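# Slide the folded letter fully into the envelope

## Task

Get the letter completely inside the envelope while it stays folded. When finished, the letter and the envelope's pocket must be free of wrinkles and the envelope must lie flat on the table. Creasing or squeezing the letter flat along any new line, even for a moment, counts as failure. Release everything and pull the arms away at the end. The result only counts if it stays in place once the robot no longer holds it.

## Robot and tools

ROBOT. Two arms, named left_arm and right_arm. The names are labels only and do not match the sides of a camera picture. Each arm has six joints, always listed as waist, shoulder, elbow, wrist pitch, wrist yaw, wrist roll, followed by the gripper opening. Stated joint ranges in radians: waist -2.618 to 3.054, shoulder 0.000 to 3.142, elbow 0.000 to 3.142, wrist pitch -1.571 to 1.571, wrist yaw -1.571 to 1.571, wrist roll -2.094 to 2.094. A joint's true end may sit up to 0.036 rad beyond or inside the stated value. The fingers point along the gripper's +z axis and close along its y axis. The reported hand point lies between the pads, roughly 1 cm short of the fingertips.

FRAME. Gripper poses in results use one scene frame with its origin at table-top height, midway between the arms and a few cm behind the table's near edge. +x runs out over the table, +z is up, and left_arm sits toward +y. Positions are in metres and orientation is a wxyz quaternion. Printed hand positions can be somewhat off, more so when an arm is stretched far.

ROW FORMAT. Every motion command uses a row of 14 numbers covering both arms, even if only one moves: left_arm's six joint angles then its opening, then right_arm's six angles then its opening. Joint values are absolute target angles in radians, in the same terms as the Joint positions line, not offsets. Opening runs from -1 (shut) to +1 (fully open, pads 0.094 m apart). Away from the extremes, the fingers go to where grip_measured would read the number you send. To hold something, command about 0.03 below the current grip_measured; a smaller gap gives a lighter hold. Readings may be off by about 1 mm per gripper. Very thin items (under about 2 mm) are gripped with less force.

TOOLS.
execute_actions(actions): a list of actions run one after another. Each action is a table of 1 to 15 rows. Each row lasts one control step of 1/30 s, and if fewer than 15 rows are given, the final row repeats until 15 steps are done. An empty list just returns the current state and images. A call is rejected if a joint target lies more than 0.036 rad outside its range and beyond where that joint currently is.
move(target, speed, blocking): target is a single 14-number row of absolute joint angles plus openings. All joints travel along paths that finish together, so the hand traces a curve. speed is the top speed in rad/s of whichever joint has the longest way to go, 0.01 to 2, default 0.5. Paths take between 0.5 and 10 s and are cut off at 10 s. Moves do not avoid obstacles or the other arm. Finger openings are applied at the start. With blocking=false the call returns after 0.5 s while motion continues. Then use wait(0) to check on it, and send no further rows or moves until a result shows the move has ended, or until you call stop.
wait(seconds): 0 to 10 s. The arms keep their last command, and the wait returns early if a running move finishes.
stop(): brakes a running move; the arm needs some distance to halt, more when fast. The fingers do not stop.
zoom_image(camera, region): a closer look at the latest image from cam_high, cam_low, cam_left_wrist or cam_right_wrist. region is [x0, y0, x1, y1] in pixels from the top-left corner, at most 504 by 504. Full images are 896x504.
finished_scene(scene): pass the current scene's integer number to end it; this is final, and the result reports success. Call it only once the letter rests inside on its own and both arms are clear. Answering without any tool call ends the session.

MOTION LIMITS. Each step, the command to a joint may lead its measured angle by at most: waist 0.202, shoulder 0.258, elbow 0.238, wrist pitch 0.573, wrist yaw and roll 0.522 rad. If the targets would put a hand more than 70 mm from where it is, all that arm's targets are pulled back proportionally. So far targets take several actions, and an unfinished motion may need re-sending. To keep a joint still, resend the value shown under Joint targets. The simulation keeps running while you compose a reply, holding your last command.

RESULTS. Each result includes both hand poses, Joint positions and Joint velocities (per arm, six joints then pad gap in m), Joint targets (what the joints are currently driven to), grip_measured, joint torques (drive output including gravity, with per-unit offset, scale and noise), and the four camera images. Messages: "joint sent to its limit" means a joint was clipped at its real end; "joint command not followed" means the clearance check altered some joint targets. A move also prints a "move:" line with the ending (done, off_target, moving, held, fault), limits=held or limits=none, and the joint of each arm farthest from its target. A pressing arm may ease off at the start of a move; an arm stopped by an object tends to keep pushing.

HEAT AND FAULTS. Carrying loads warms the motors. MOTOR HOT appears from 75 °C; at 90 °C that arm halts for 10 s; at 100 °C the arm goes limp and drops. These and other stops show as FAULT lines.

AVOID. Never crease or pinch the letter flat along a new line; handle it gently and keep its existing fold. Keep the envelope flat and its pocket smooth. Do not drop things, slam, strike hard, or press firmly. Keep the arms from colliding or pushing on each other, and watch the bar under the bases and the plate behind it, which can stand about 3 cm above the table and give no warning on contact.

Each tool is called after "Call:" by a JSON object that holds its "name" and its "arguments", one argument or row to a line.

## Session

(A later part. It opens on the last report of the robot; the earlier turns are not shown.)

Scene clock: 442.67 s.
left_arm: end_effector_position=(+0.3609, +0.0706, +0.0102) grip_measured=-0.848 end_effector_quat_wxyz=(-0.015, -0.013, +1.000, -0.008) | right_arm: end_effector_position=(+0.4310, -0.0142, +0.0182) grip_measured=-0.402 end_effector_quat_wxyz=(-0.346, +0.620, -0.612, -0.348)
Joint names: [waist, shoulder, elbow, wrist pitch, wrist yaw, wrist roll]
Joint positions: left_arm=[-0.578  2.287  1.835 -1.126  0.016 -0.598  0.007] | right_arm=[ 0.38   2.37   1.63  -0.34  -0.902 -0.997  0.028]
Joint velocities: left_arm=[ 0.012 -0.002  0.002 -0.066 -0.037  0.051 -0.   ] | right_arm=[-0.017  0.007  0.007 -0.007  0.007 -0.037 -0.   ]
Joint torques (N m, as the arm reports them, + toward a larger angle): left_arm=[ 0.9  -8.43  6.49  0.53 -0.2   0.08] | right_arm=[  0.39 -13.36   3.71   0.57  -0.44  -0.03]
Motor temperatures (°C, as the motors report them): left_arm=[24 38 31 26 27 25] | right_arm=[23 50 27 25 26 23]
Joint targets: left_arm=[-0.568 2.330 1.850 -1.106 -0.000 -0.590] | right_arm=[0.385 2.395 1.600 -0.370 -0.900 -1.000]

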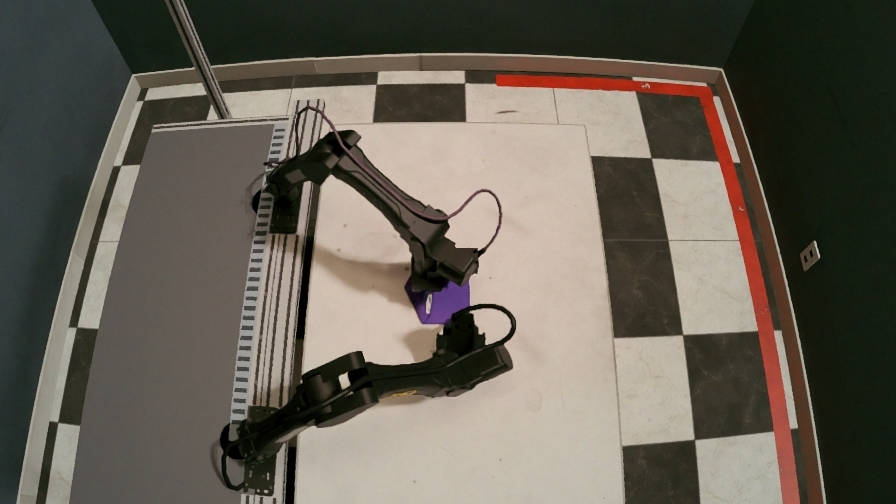

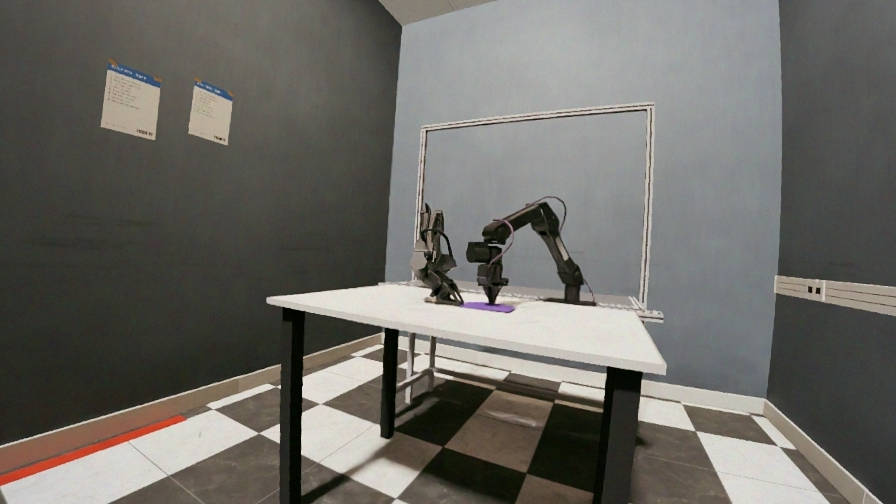

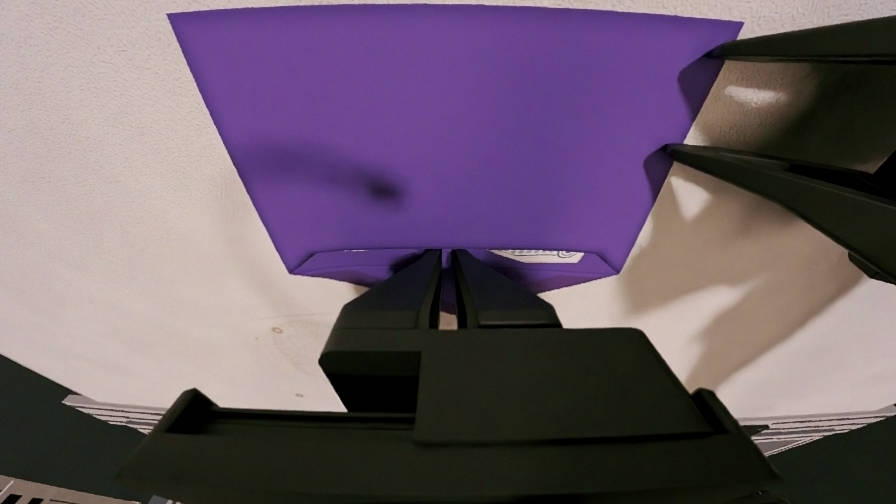

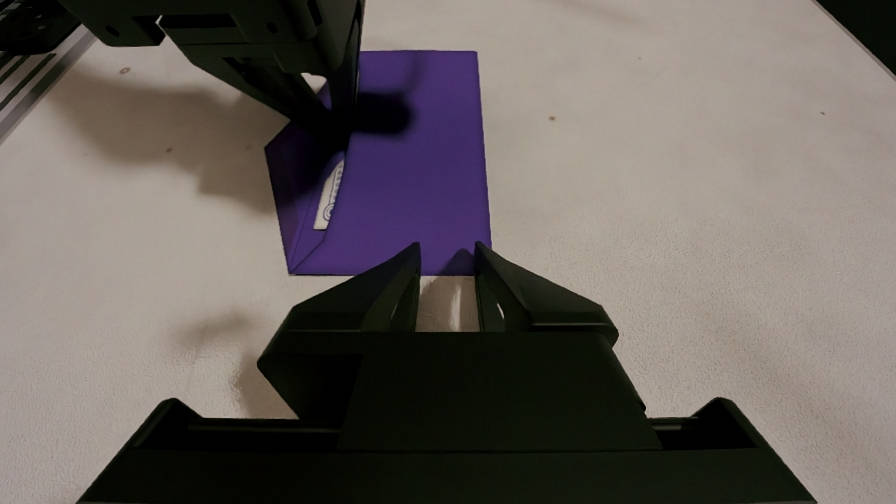

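Call:
{"name": "execute_actions", "arguments": {
  "actions": [
    [[-0.585,2.3,1.81,-1.106,0,-0.6,-0.85,0.385,2.395,1.6,-0.37,-0.9,-1.0,-0.4]],
    [[-0.592,2.27,1.79,-1.106,0,-0.6,-0.85,0.385,2.395,1.6,-0.37,-0.9,-1.0,-0.4]],
    [[-0.598,2.24,1.77,-1.1,0,-0.6,-0.85,0.385,2.395,1.6,-0.37,-0.9,-1.0,-0.4]],
    [[-0.604,2.2,1.75,-1.09,0,-0.6,-0.85,0.385,2.395,1.6,-0.37,-0.9,-1.0,-0.4]],
    [[-0.61,2.16,1.73,-1.08,0,-0.6,-0.85,0.385,2.395,1.6,-0.37,-0.9,-1.0,-0.4]],
    [[-0.61,2.13,1.71,-1.08,0,-0.6,-0.85,0.385,2.395,1.6,-0.37,-0.9,-1.0,-0.4]]
  ]
}}

Scene clock: 450.77 s.
left_arm: end_effector_position=(+0.3455, +0.0712, +0.0346) grip_measured=-0.848 end_effector_quat_wxyz=(+0.008, -0.001, +1.000, -0.019) | right_arm: end_effector_position=(+0.4310, -0.0142, +0.0182) grip_measured=-0.402 end_effector_quat_wxyz=(-0.346, +0.620, -0.612, -0.348)
Joint names: [waist, shoulder, elbow, wrist pitch, wrist yaw, wrist roll]
Joint positions: left_arm=[-0.601  2.16   1.722 -1.09   0.008 -0.598  0.007] | right_arm=[ 0.38   2.37   1.63  -0.34  -0.902 -0.997  0.028]
Joint velocities: left_arm=[-0.002  0.007 -0.002  0.095  0.037  0.022 -0.   ] | right_arm=[ 0.002  0.002  0.002 -0.051  0.051  0.051 -0.001]
Joint torques (N m, as the arm reports them, + toward a larger angle): left_arm=[ -0.88 -12.26   4.37   0.53  -0.1   -0.02] | right_arm=[  0.37 -13.36   3.71   0.57  -0.45  -0.03]
Motor temperatures (°C, as the motors report them): left_arm=[24 39 31 26 27 25] | right_arm=[23 50 27 25 26 23]
Joint targets: left_arm=[-0.610 2.130 1.710 -1.080 0.000 -0.600] | right_arm=[0.385 2.395 1.600 -0.370 -0.900 -1.000]

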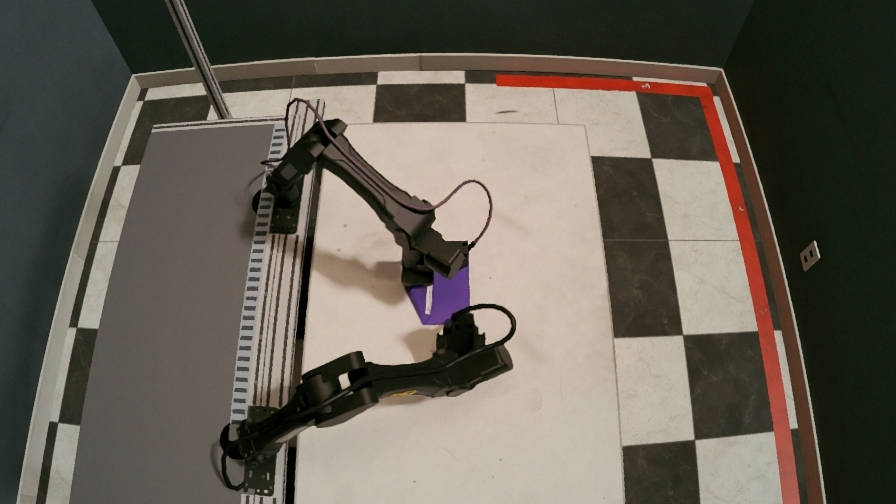

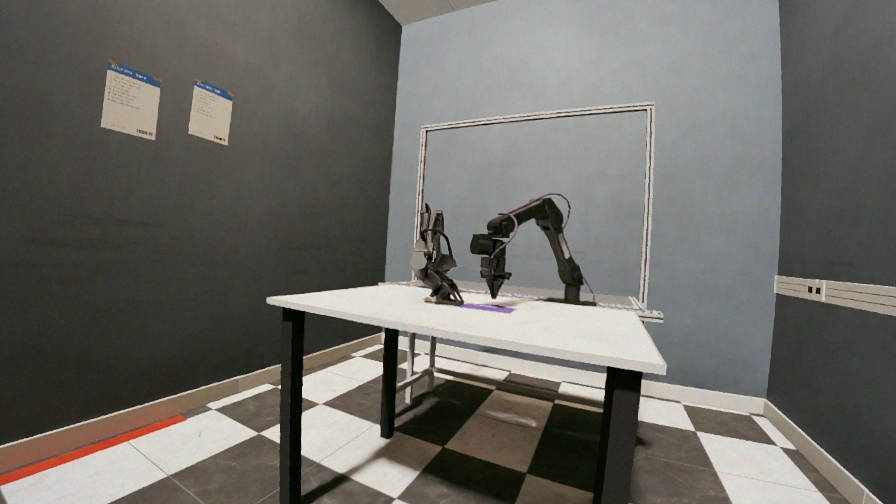

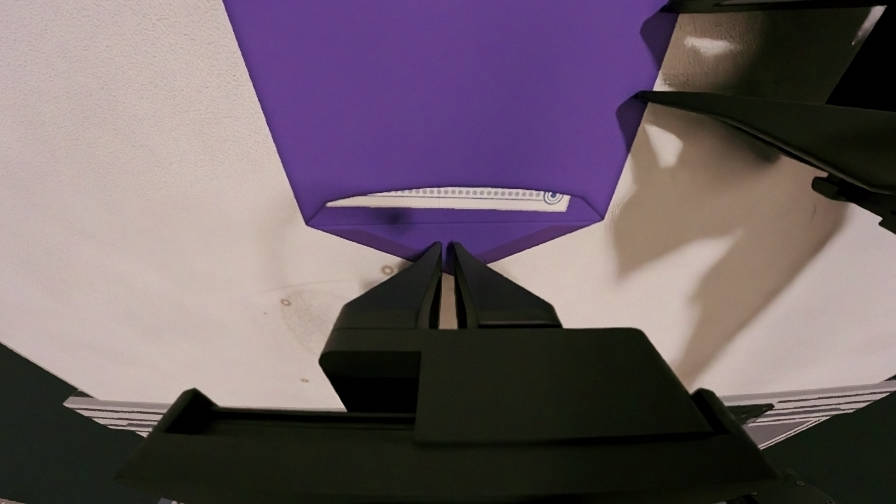

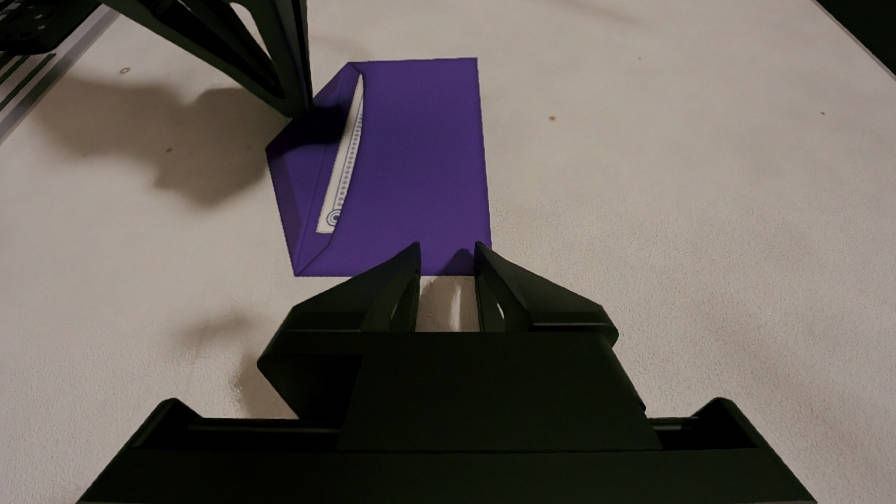

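Call:
{"name": "move", "arguments": {
  "target": [-0.61,2.13,1.71,-1.08,0,-0.6,-0.85,0.385,2.27,1.62,-0.35,-0.9,-1.0,-0.4],
  "speed": 0.08
}}

Call:
{"name": "move", "arguments": {
  "target": [-0.69,2.28,1.92,-1.16,0,-0.70,-0.85,0.30,2.27,1.62,-0.35,-0.9,-1.0,-0.4],
  "speed": 0.12
}}

Scene clock: 459.20 s.
left_arm: end_effector_position=(+0.3455, +0.0712, +0.0346) grip_measured=-0.848 end_effector_quat_wxyz=(+0.008, -0.001, +1.000, -0.019) | right_arm: end_effector_position=(+0.4386, -0.0138, +0.0579) grip_measured=-0.402 end_effector_quat_wxyz=(-0.379, +0.627, -0.596, -0.329)
Joint names: [waist, shoulder, elbow, wrist pitch, wrist yaw, wrist roll]
Joint positions: left_arm=[-0.601  2.16   1.722 -1.09   0.008 -0.598  0.007] | right_arm=[ 0.38   2.289  1.63  -0.338 -0.895 -0.997  0.028]
Joint velocities: left_arm=[-0.012 -0.002  0.022  0.007  0.022  0.007  0.001] | right_arm=[ 0.012 -0.007 -0.007 -0.037  0.022 -0.022 -0.   ]
Joint torques (N m, as the arm reports them, + toward a larger angle): left_arm=[ -0.88 -12.15   4.57   0.53  -0.11  -0.02] | right_arm=[  0.4  -16.9    5.44   0.81  -0.5   -0.03]
Motor temperatures (°C, as the motors report them): left_arm=[24 42 31 26 27 25] | right_arm=[23 51 27 25 26 23]
Joint targets: left_arm=[-0.610 2.130 1.710 -1.080 -0.000 -0.600] | right_arm=[0.385 2.270 1.620 -0.350 -0.900 -1.000]
move: off_target (left_arm); limits=none; left_arm: farthest joint: the shoulder, 0.030 radians from its target (0.030 radians at the start); right_arm: farthest joint: the shoulder, 0.019 radians from its target (0.100 radians at the start)

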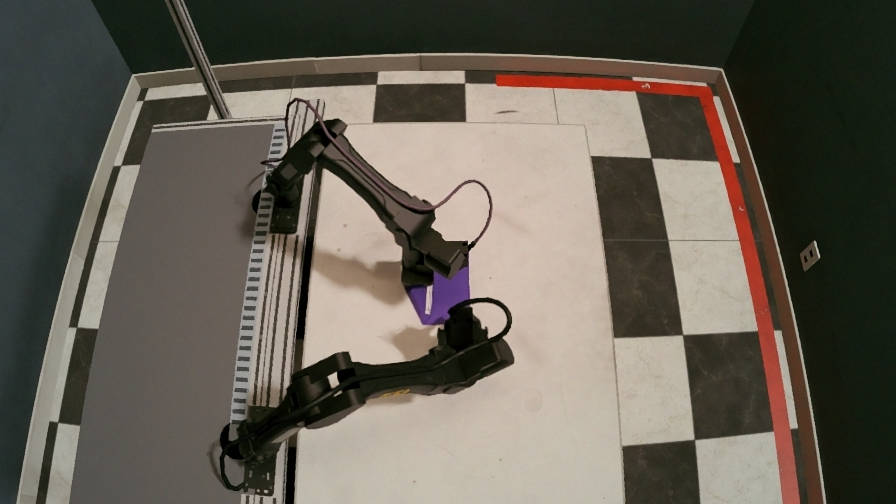

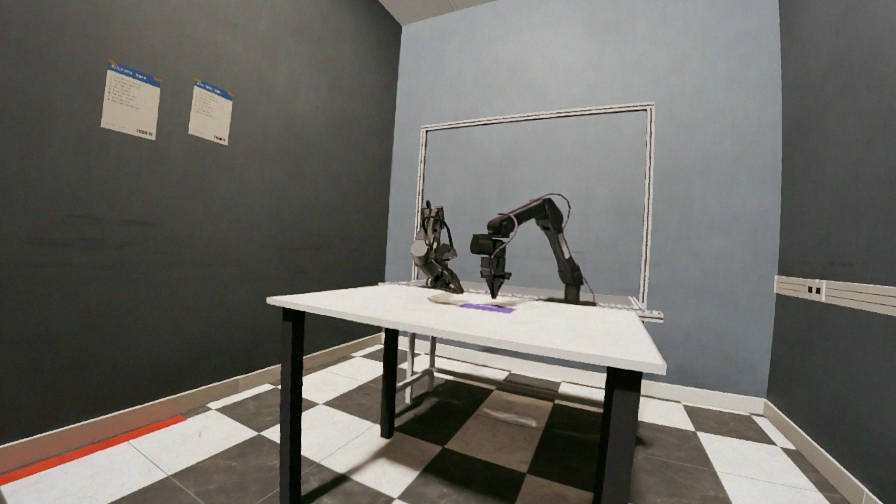

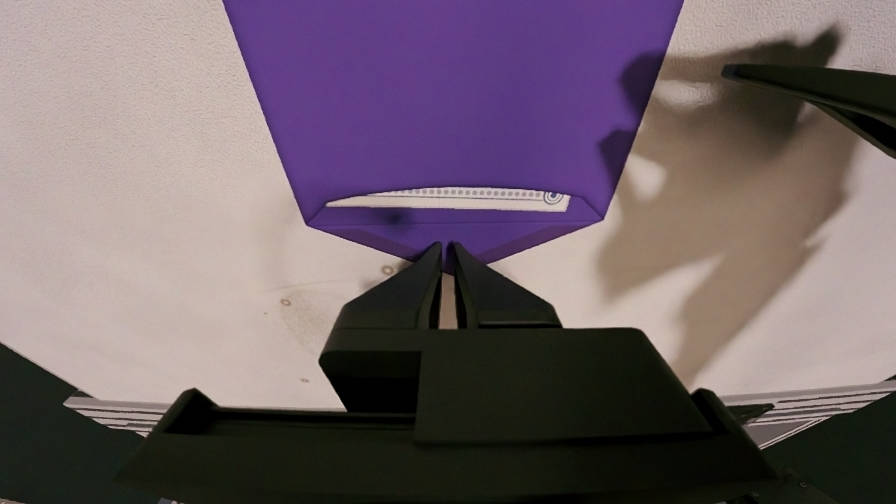

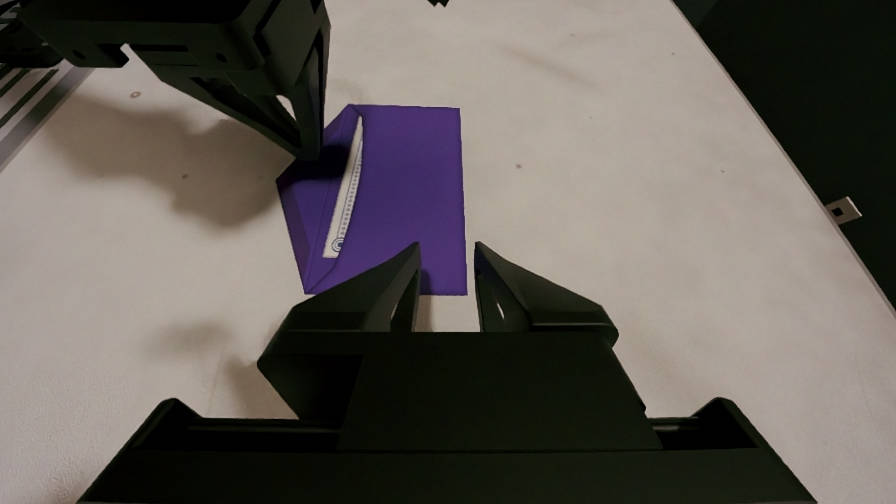

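Scene clock: 461.33 s.
left_arm: end_effector_position=(+0.3475, +0.0257, +0.0363) grip_measured=-0.848 end_effector_quat_wxyz=(+0.013, -0.008, +1.000, -0.026) | right_arm: end_effector_position=(+0.4615, -0.0484, +0.0560) grip_measured=-0.402 end_effector_quat_wxyz=(-0.390, +0.604, -0.620, -0.314)
Joint names: [waist, shoulder, elbow, wrist pitch, wrist yaw, wrist roll]
Joint positions: left_arm=[-0.681  2.263  1.895 -1.144  0.008 -0.692  0.007] | right_arm=[ 0.304  2.289  1.63  -0.337 -0.892 -0.997  0.028]
Joint velocities: left_arm=[-0.002  0.002 -0.012 -0.051 -0.037 -0.037  0.001] | right_arm=[-0.017  0.002 -0.007 -0.022 -0.007  0.037 -0.   ]
Joint torques (N m, as the arm reports them, + toward a larger angle): left_arm=[ -0.74 -10.05   7.37   0.27  -0.11  -0.07] | right_arm=[ -0.22 -16.96   5.44   0.82  -0.54  -0.03]
Motor temperatures (°C, as the motors report them): left_arm=[24 41 31 26 27 25] | right_arm=[23 52 27 25 26 23]
Joint targets: left_arm=[-0.690 2.280 1.920 -1.160 0.000 -0.700] | right_arm=[0.300 2.270 1.620 -0.350 -0.900 -1.000]
move: off_target (left_arm); limits=none; left_arm: farthest joint: the elbow, 0.025 radians from its target (0.198 radians at the start); right_arm: farthest joint: the shoulder, 0.019 radians from its target (0.019 radians at the start)

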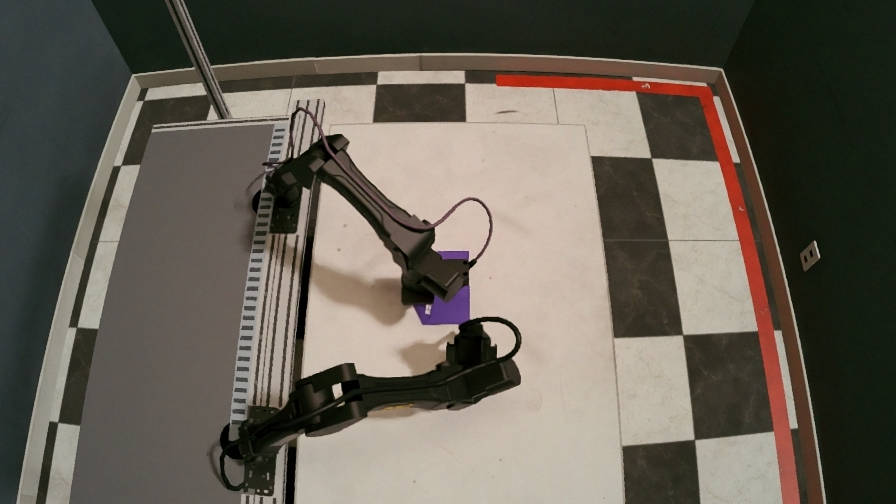

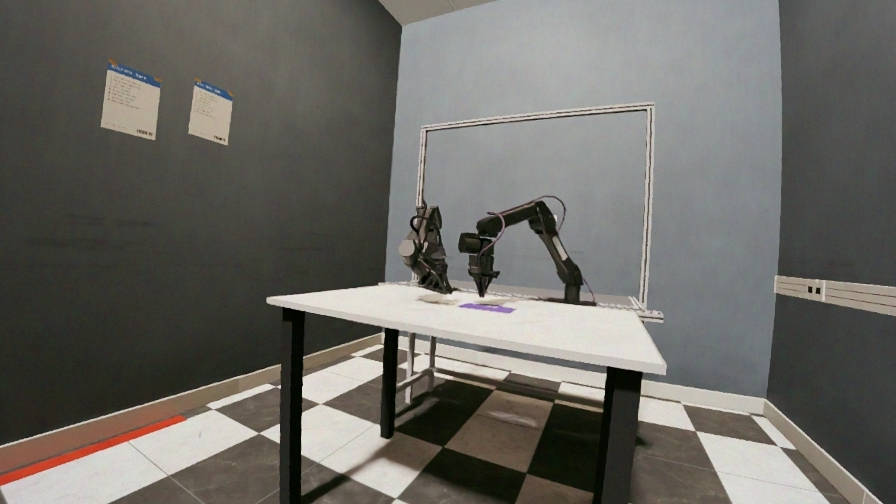

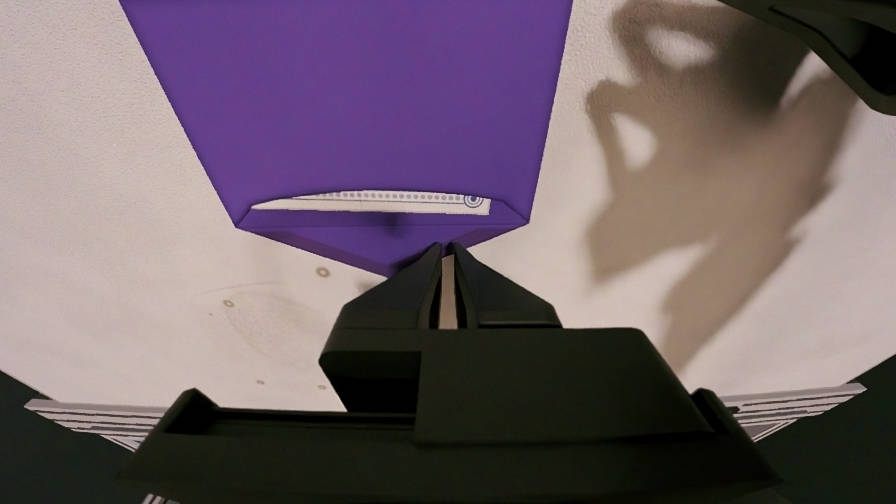

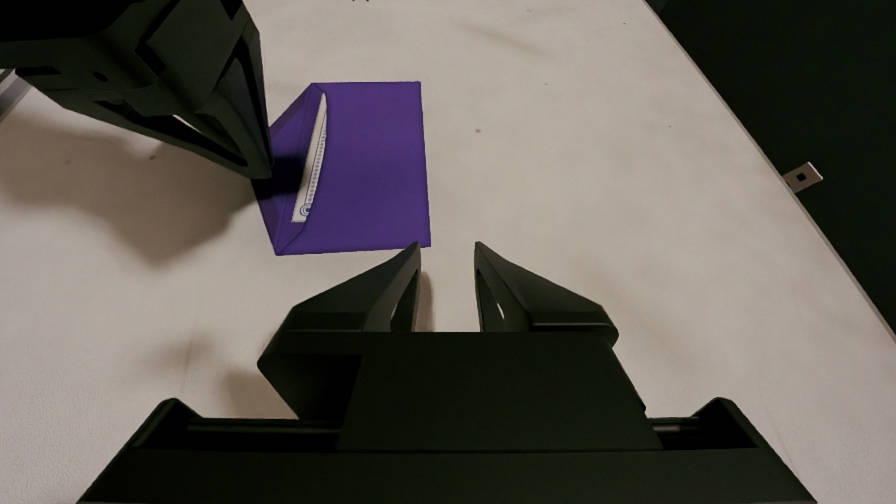

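Call:
{"name": "move", "arguments": {
  "target": [-0.685,2.36,1.915,-1.15,0,-0.70,-0.85,0.30,2.27,1.62,-0.35,-0.9,-1.0,-0.4],
  "speed": 0.04
}}

Call:
{"name": "execute_actions", "arguments": {
  "actions": [
    [[-0.672,2.366,1.925,-1.15,0,-0.69,-0.85,0.30,2.27,1.62,-0.35,-0.9,-1.0,-0.4]],
    [[-0.668,2.373,1.936,-1.15,0,-0.686,-0.85,0.30,2.27,1.62,-0.35,-0.9,-1.0,-0.4]],
    [[-0.664,2.38,1.947,-1.152,0,-0.682,-0.85,0.30,2.27,1.62,-0.35,-0.9,-1.0,-0.4]],
    [[-0.66,2.387,1.958,-1.155,0,-0.678,-0.85,0.30,2.27,1.62,-0.35,-0.9,-1.0,-0.4]]
  ]
}}

Scene clock: 469.00 s.
left_arm: end_effector_position=(+0.3429, +0.0289, +0.0107) grip_measured=-0.848 end_effector_quat_wxyz=(-0.010, -0.008, +1.000, -0.007) | right_arm: end_effector_position=(+0.4619, -0.0487, +0.0556) grip_measured=-0.402 end_effector_quat_wxyz=(-0.390, +0.604, -0.621, -0.312)
Joint names: [waist, shoulder, elbow, wrist pitch, wrist yaw, wrist roll]
Joint positions: left_arm=[-0.681  2.322  1.895 -1.145  0.008 -0.693  0.007] | right_arm=[ 0.304  2.289  1.63  -0.336 -0.888 -0.997  0.028]
Joint velocities: left_arm=[ 0.002 -0.002 -0.002 -0.037  0.022  0.037 -0.   ] | right_arm=[-0.002  0.007  0.007 -0.022 -0.022  0.007 -0.   ]
Joint torques (N m, as the arm reports them, + toward a larger angle): left_arm=[-0.35 -9.03  6.87  0.27 -0.1  -0.07] | right_arm=[ -0.24 -16.95   5.44   0.81  -0.57  -0.03]
Motor temperatures (°C, as the motors report them): left_arm=[24 41 32 26 27 25] | right_arm=[23 54 28 26 26 23]
Joint targets: left_arm=[-0.685 2.360 1.915 -1.150 -0.000 -0.700] | right_arm=[0.300 2.270 1.620 -0.350 -0.900 -1.000]
move: off_target (left_arm); limits=none; left_arm: farthest joint: the shoulder, 0.038 radians from its target (0.097 radians at the start); right_arm: farthest joint: the shoulder, 0.019 radians from its target (0.019 radians at the start)

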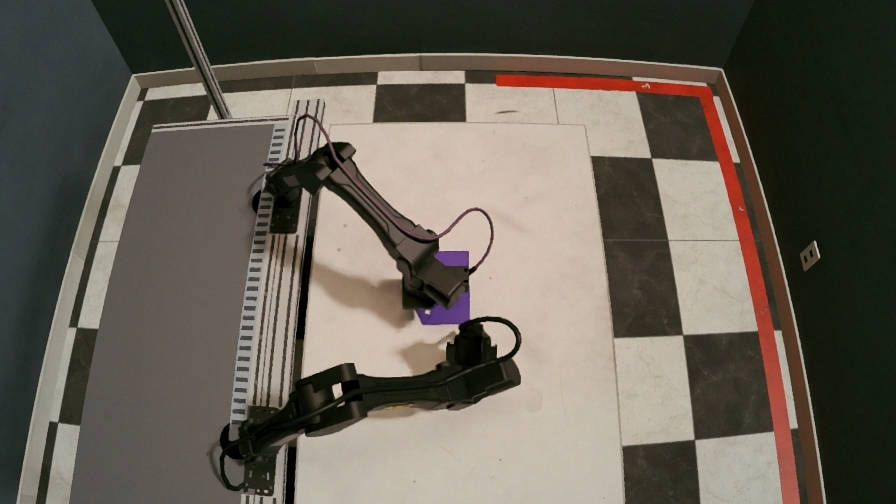

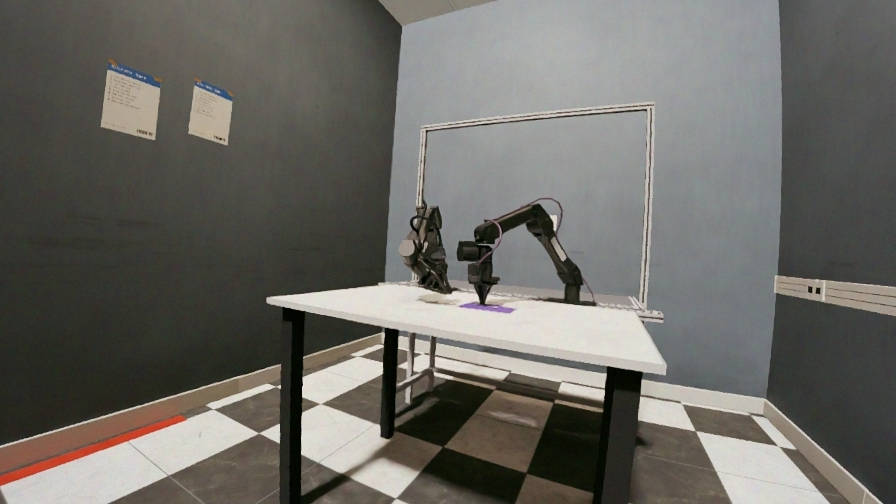

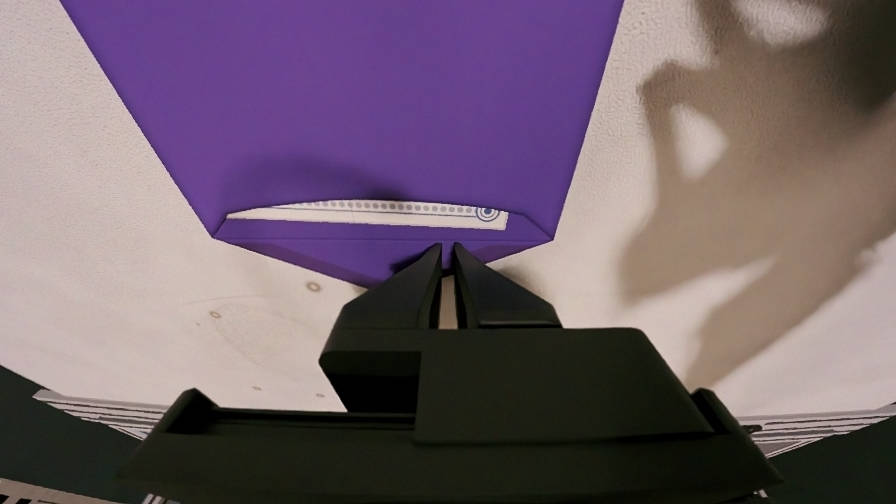

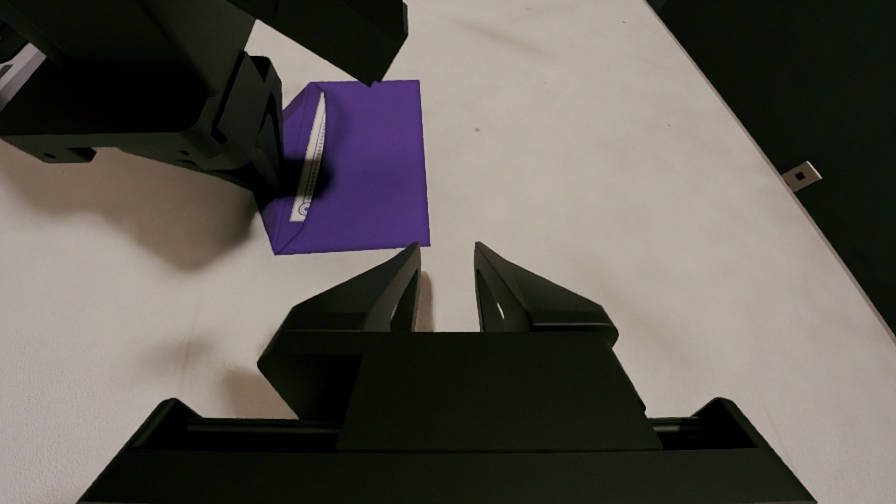

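Scene clock: 471.00 s.
left_arm: end_effector_position=(+0.3523, +0.0281, +0.0105) grip_measured=-0.848 end_effector_quat_wxyz=(-0.008, -0.011, +1.000, -0.010) | right_arm: end_effector_position=(+0.4619, -0.0487, +0.0556) grip_measured=-0.402 end_effector_quat_wxyz=(-0.390, +0.604, -0.621, -0.312)
Joint names: [waist, shoulder, elbow, wrist pitch, wrist yaw, wrist roll]
Joint positions: left_arm=[-0.669  2.349  1.941 -1.157  0.01  -0.685  0.007] | right_arm=[ 0.304  2.289  1.63  -0.336 -0.888 -0.997  0.028]
Joint velocities: left_arm=[-0.002 -0.017 -0.017 -0.022 -0.066 -0.022 -0.   ] | right_arm=[ 0.012 -0.017 -0.002 -0.051 -0.051  0.022 -0.   ]
Joint torques (N m, as the arm reports them, + toward a larger angle): left_arm=[ 0.78 -9.2   6.63  0.36 -0.12  0.07] | right_arm=[ -0.22 -16.97   5.45   0.81  -0.56  -0.03]
Motor temperatures (°C, as the motors report them): left_arm=[24 41 32 26 27 25] | right_arm=[23 54 28 26 26 23]
Joint targets: left_arm=[-0.660 2.387 1.958 -1.155 -0.000 -0.678] | right_arm=[0.300 2.270 1.620 -0.350 -0.900 -1.000]

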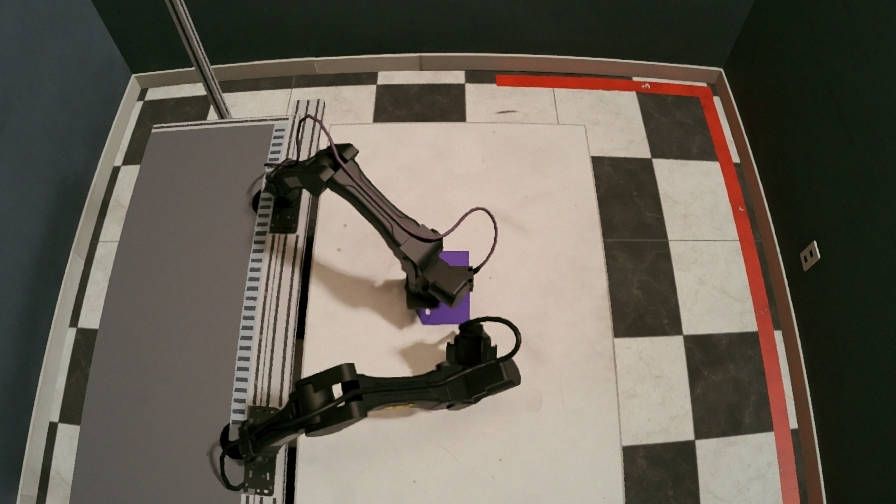

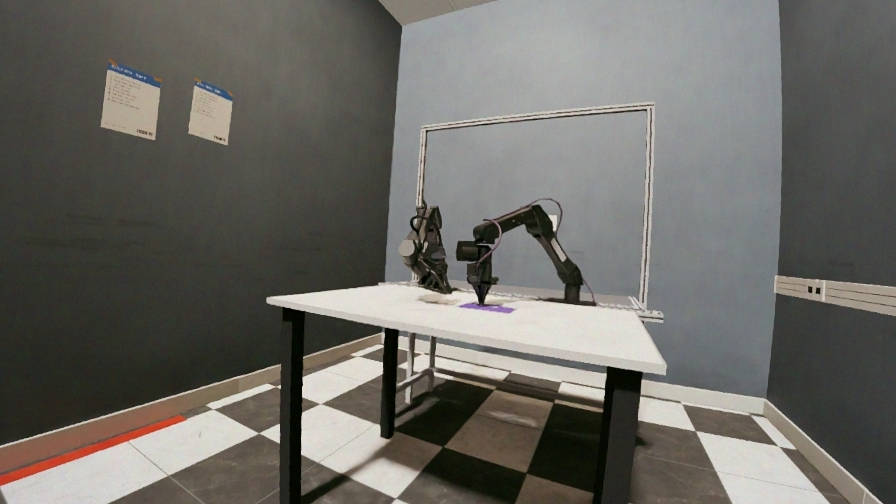

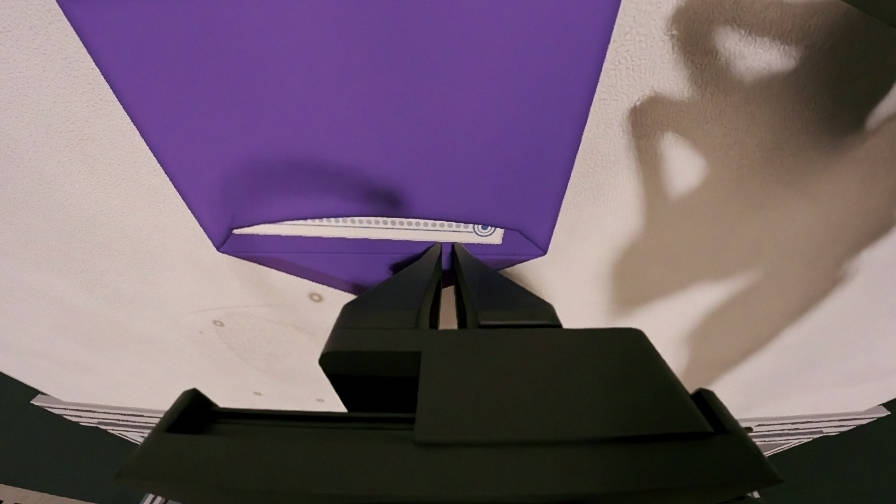

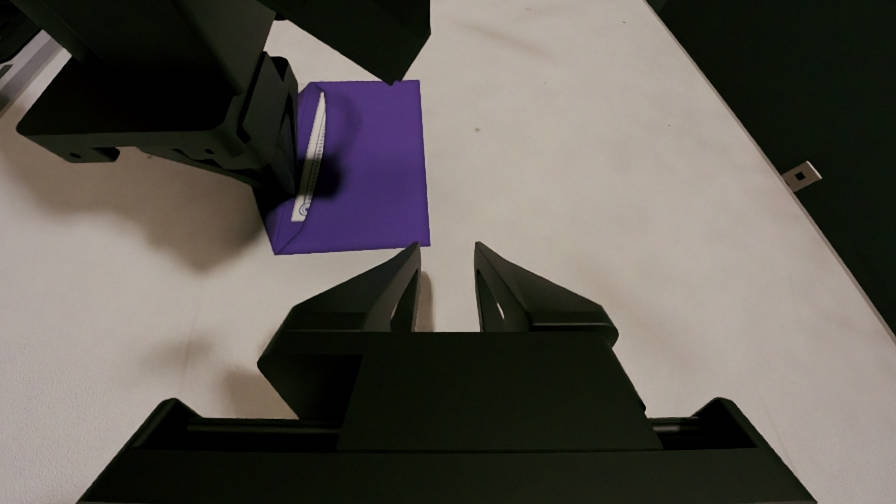

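Call:
{"name": "execute_actions", "arguments": {
  "actions": [
    [[-0.656,2.394,1.969,-1.158,0,-0.674,-0.85,0.30,2.27,1.62,-0.35,-0.9,-1.0,-0.4]],
    [[-0.652,2.401,1.98,-1.161,0,-0.67,-0.85,0.30,2.27,1.62,-0.35,-0.9,-1.0,-0.4]]
  ]
}}

Scene clock: 474.40 s.
left_arm: end_effector_position=(+0.3568, +0.0283, +0.0105) grip_measured=-0.848 end_effector_quat_wxyz=(-0.008, -0.011, +1.000, -0.011) | right_arm: end_effector_position=(+0.4619, -0.0487, +0.0556) grip_measured=-0.402 end_effector_quat_wxyz=(-0.390, +0.604, -0.621, -0.312)
Joint names: [waist, shoulder, elbow, wrist pitch, wrist yaw, wrist roll]
Joint positions: left_arm=[-0.662  2.362  1.963 -1.164  0.013 -0.678  0.007] | right_arm=[ 0.304  2.289  1.63  -0.336 -0.888 -0.997  0.028]
Joint velocities: left_arm=[-0.002 -0.007 -0.007  0.051  0.022 -0.007  0.001] | right_arm=[ 0.017 -0.007  0.012  0.007  0.007 -0.007 -0.001]
Joint torques (N m, as the arm reports them, + toward a larger angle): left_arm=[ 0.81 -9.2   6.62  0.38 -0.15  0.07] | right_arm=[ -0.23 -16.97   5.44   0.81  -0.57  -0.03]
Motor temperatures (°C, as the motors report them): left_arm=[24 41 32 26 27 25] | right_arm=[23 55 28 26 27 23]
Joint targets: left_arm=[-0.652 2.401 1.980 -1.161 -0.000 -0.670] | right_arm=[0.300 2.270 1.620 -0.350 -0.900 -1.000]

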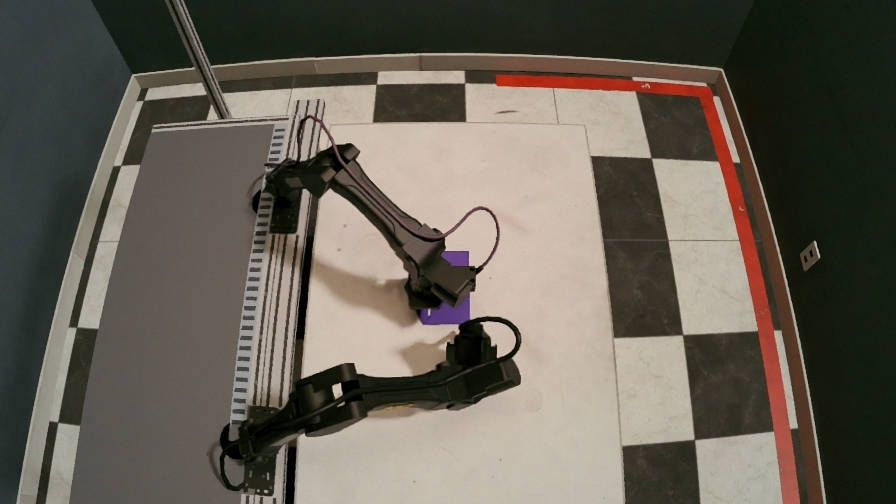

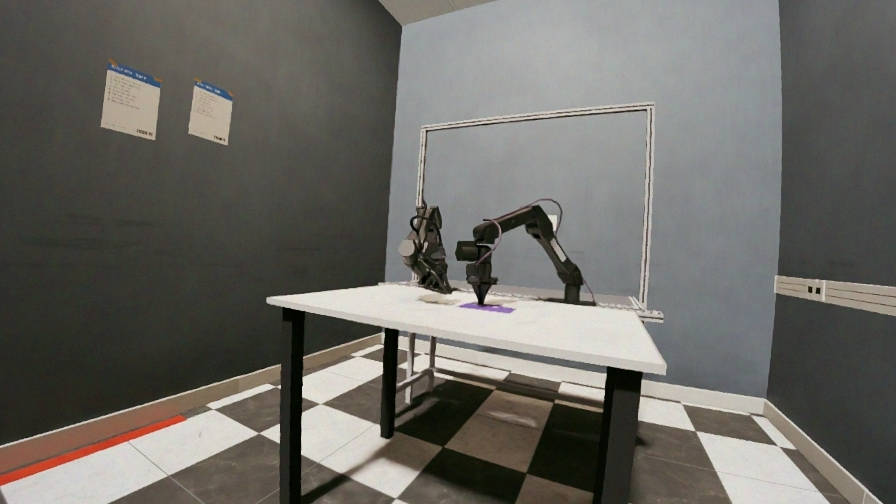

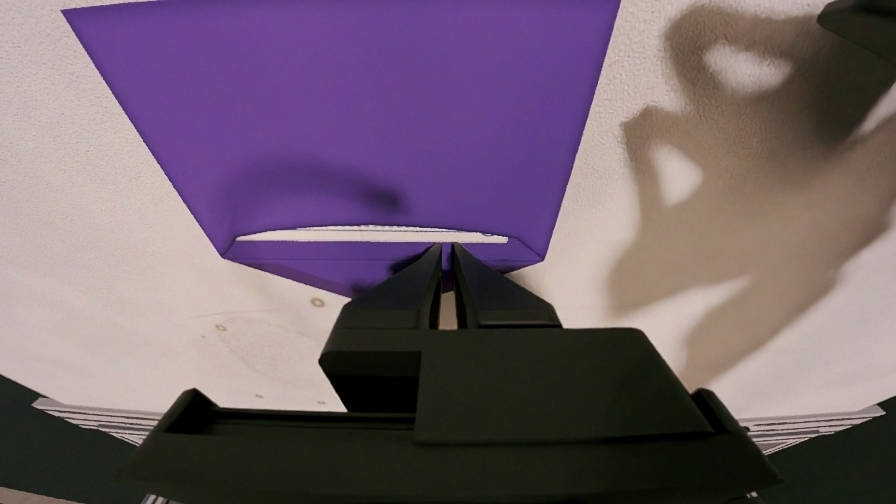

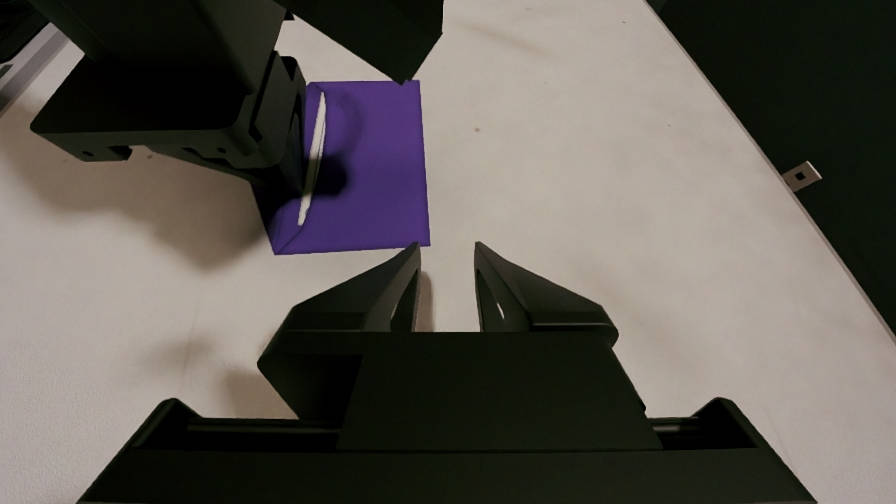

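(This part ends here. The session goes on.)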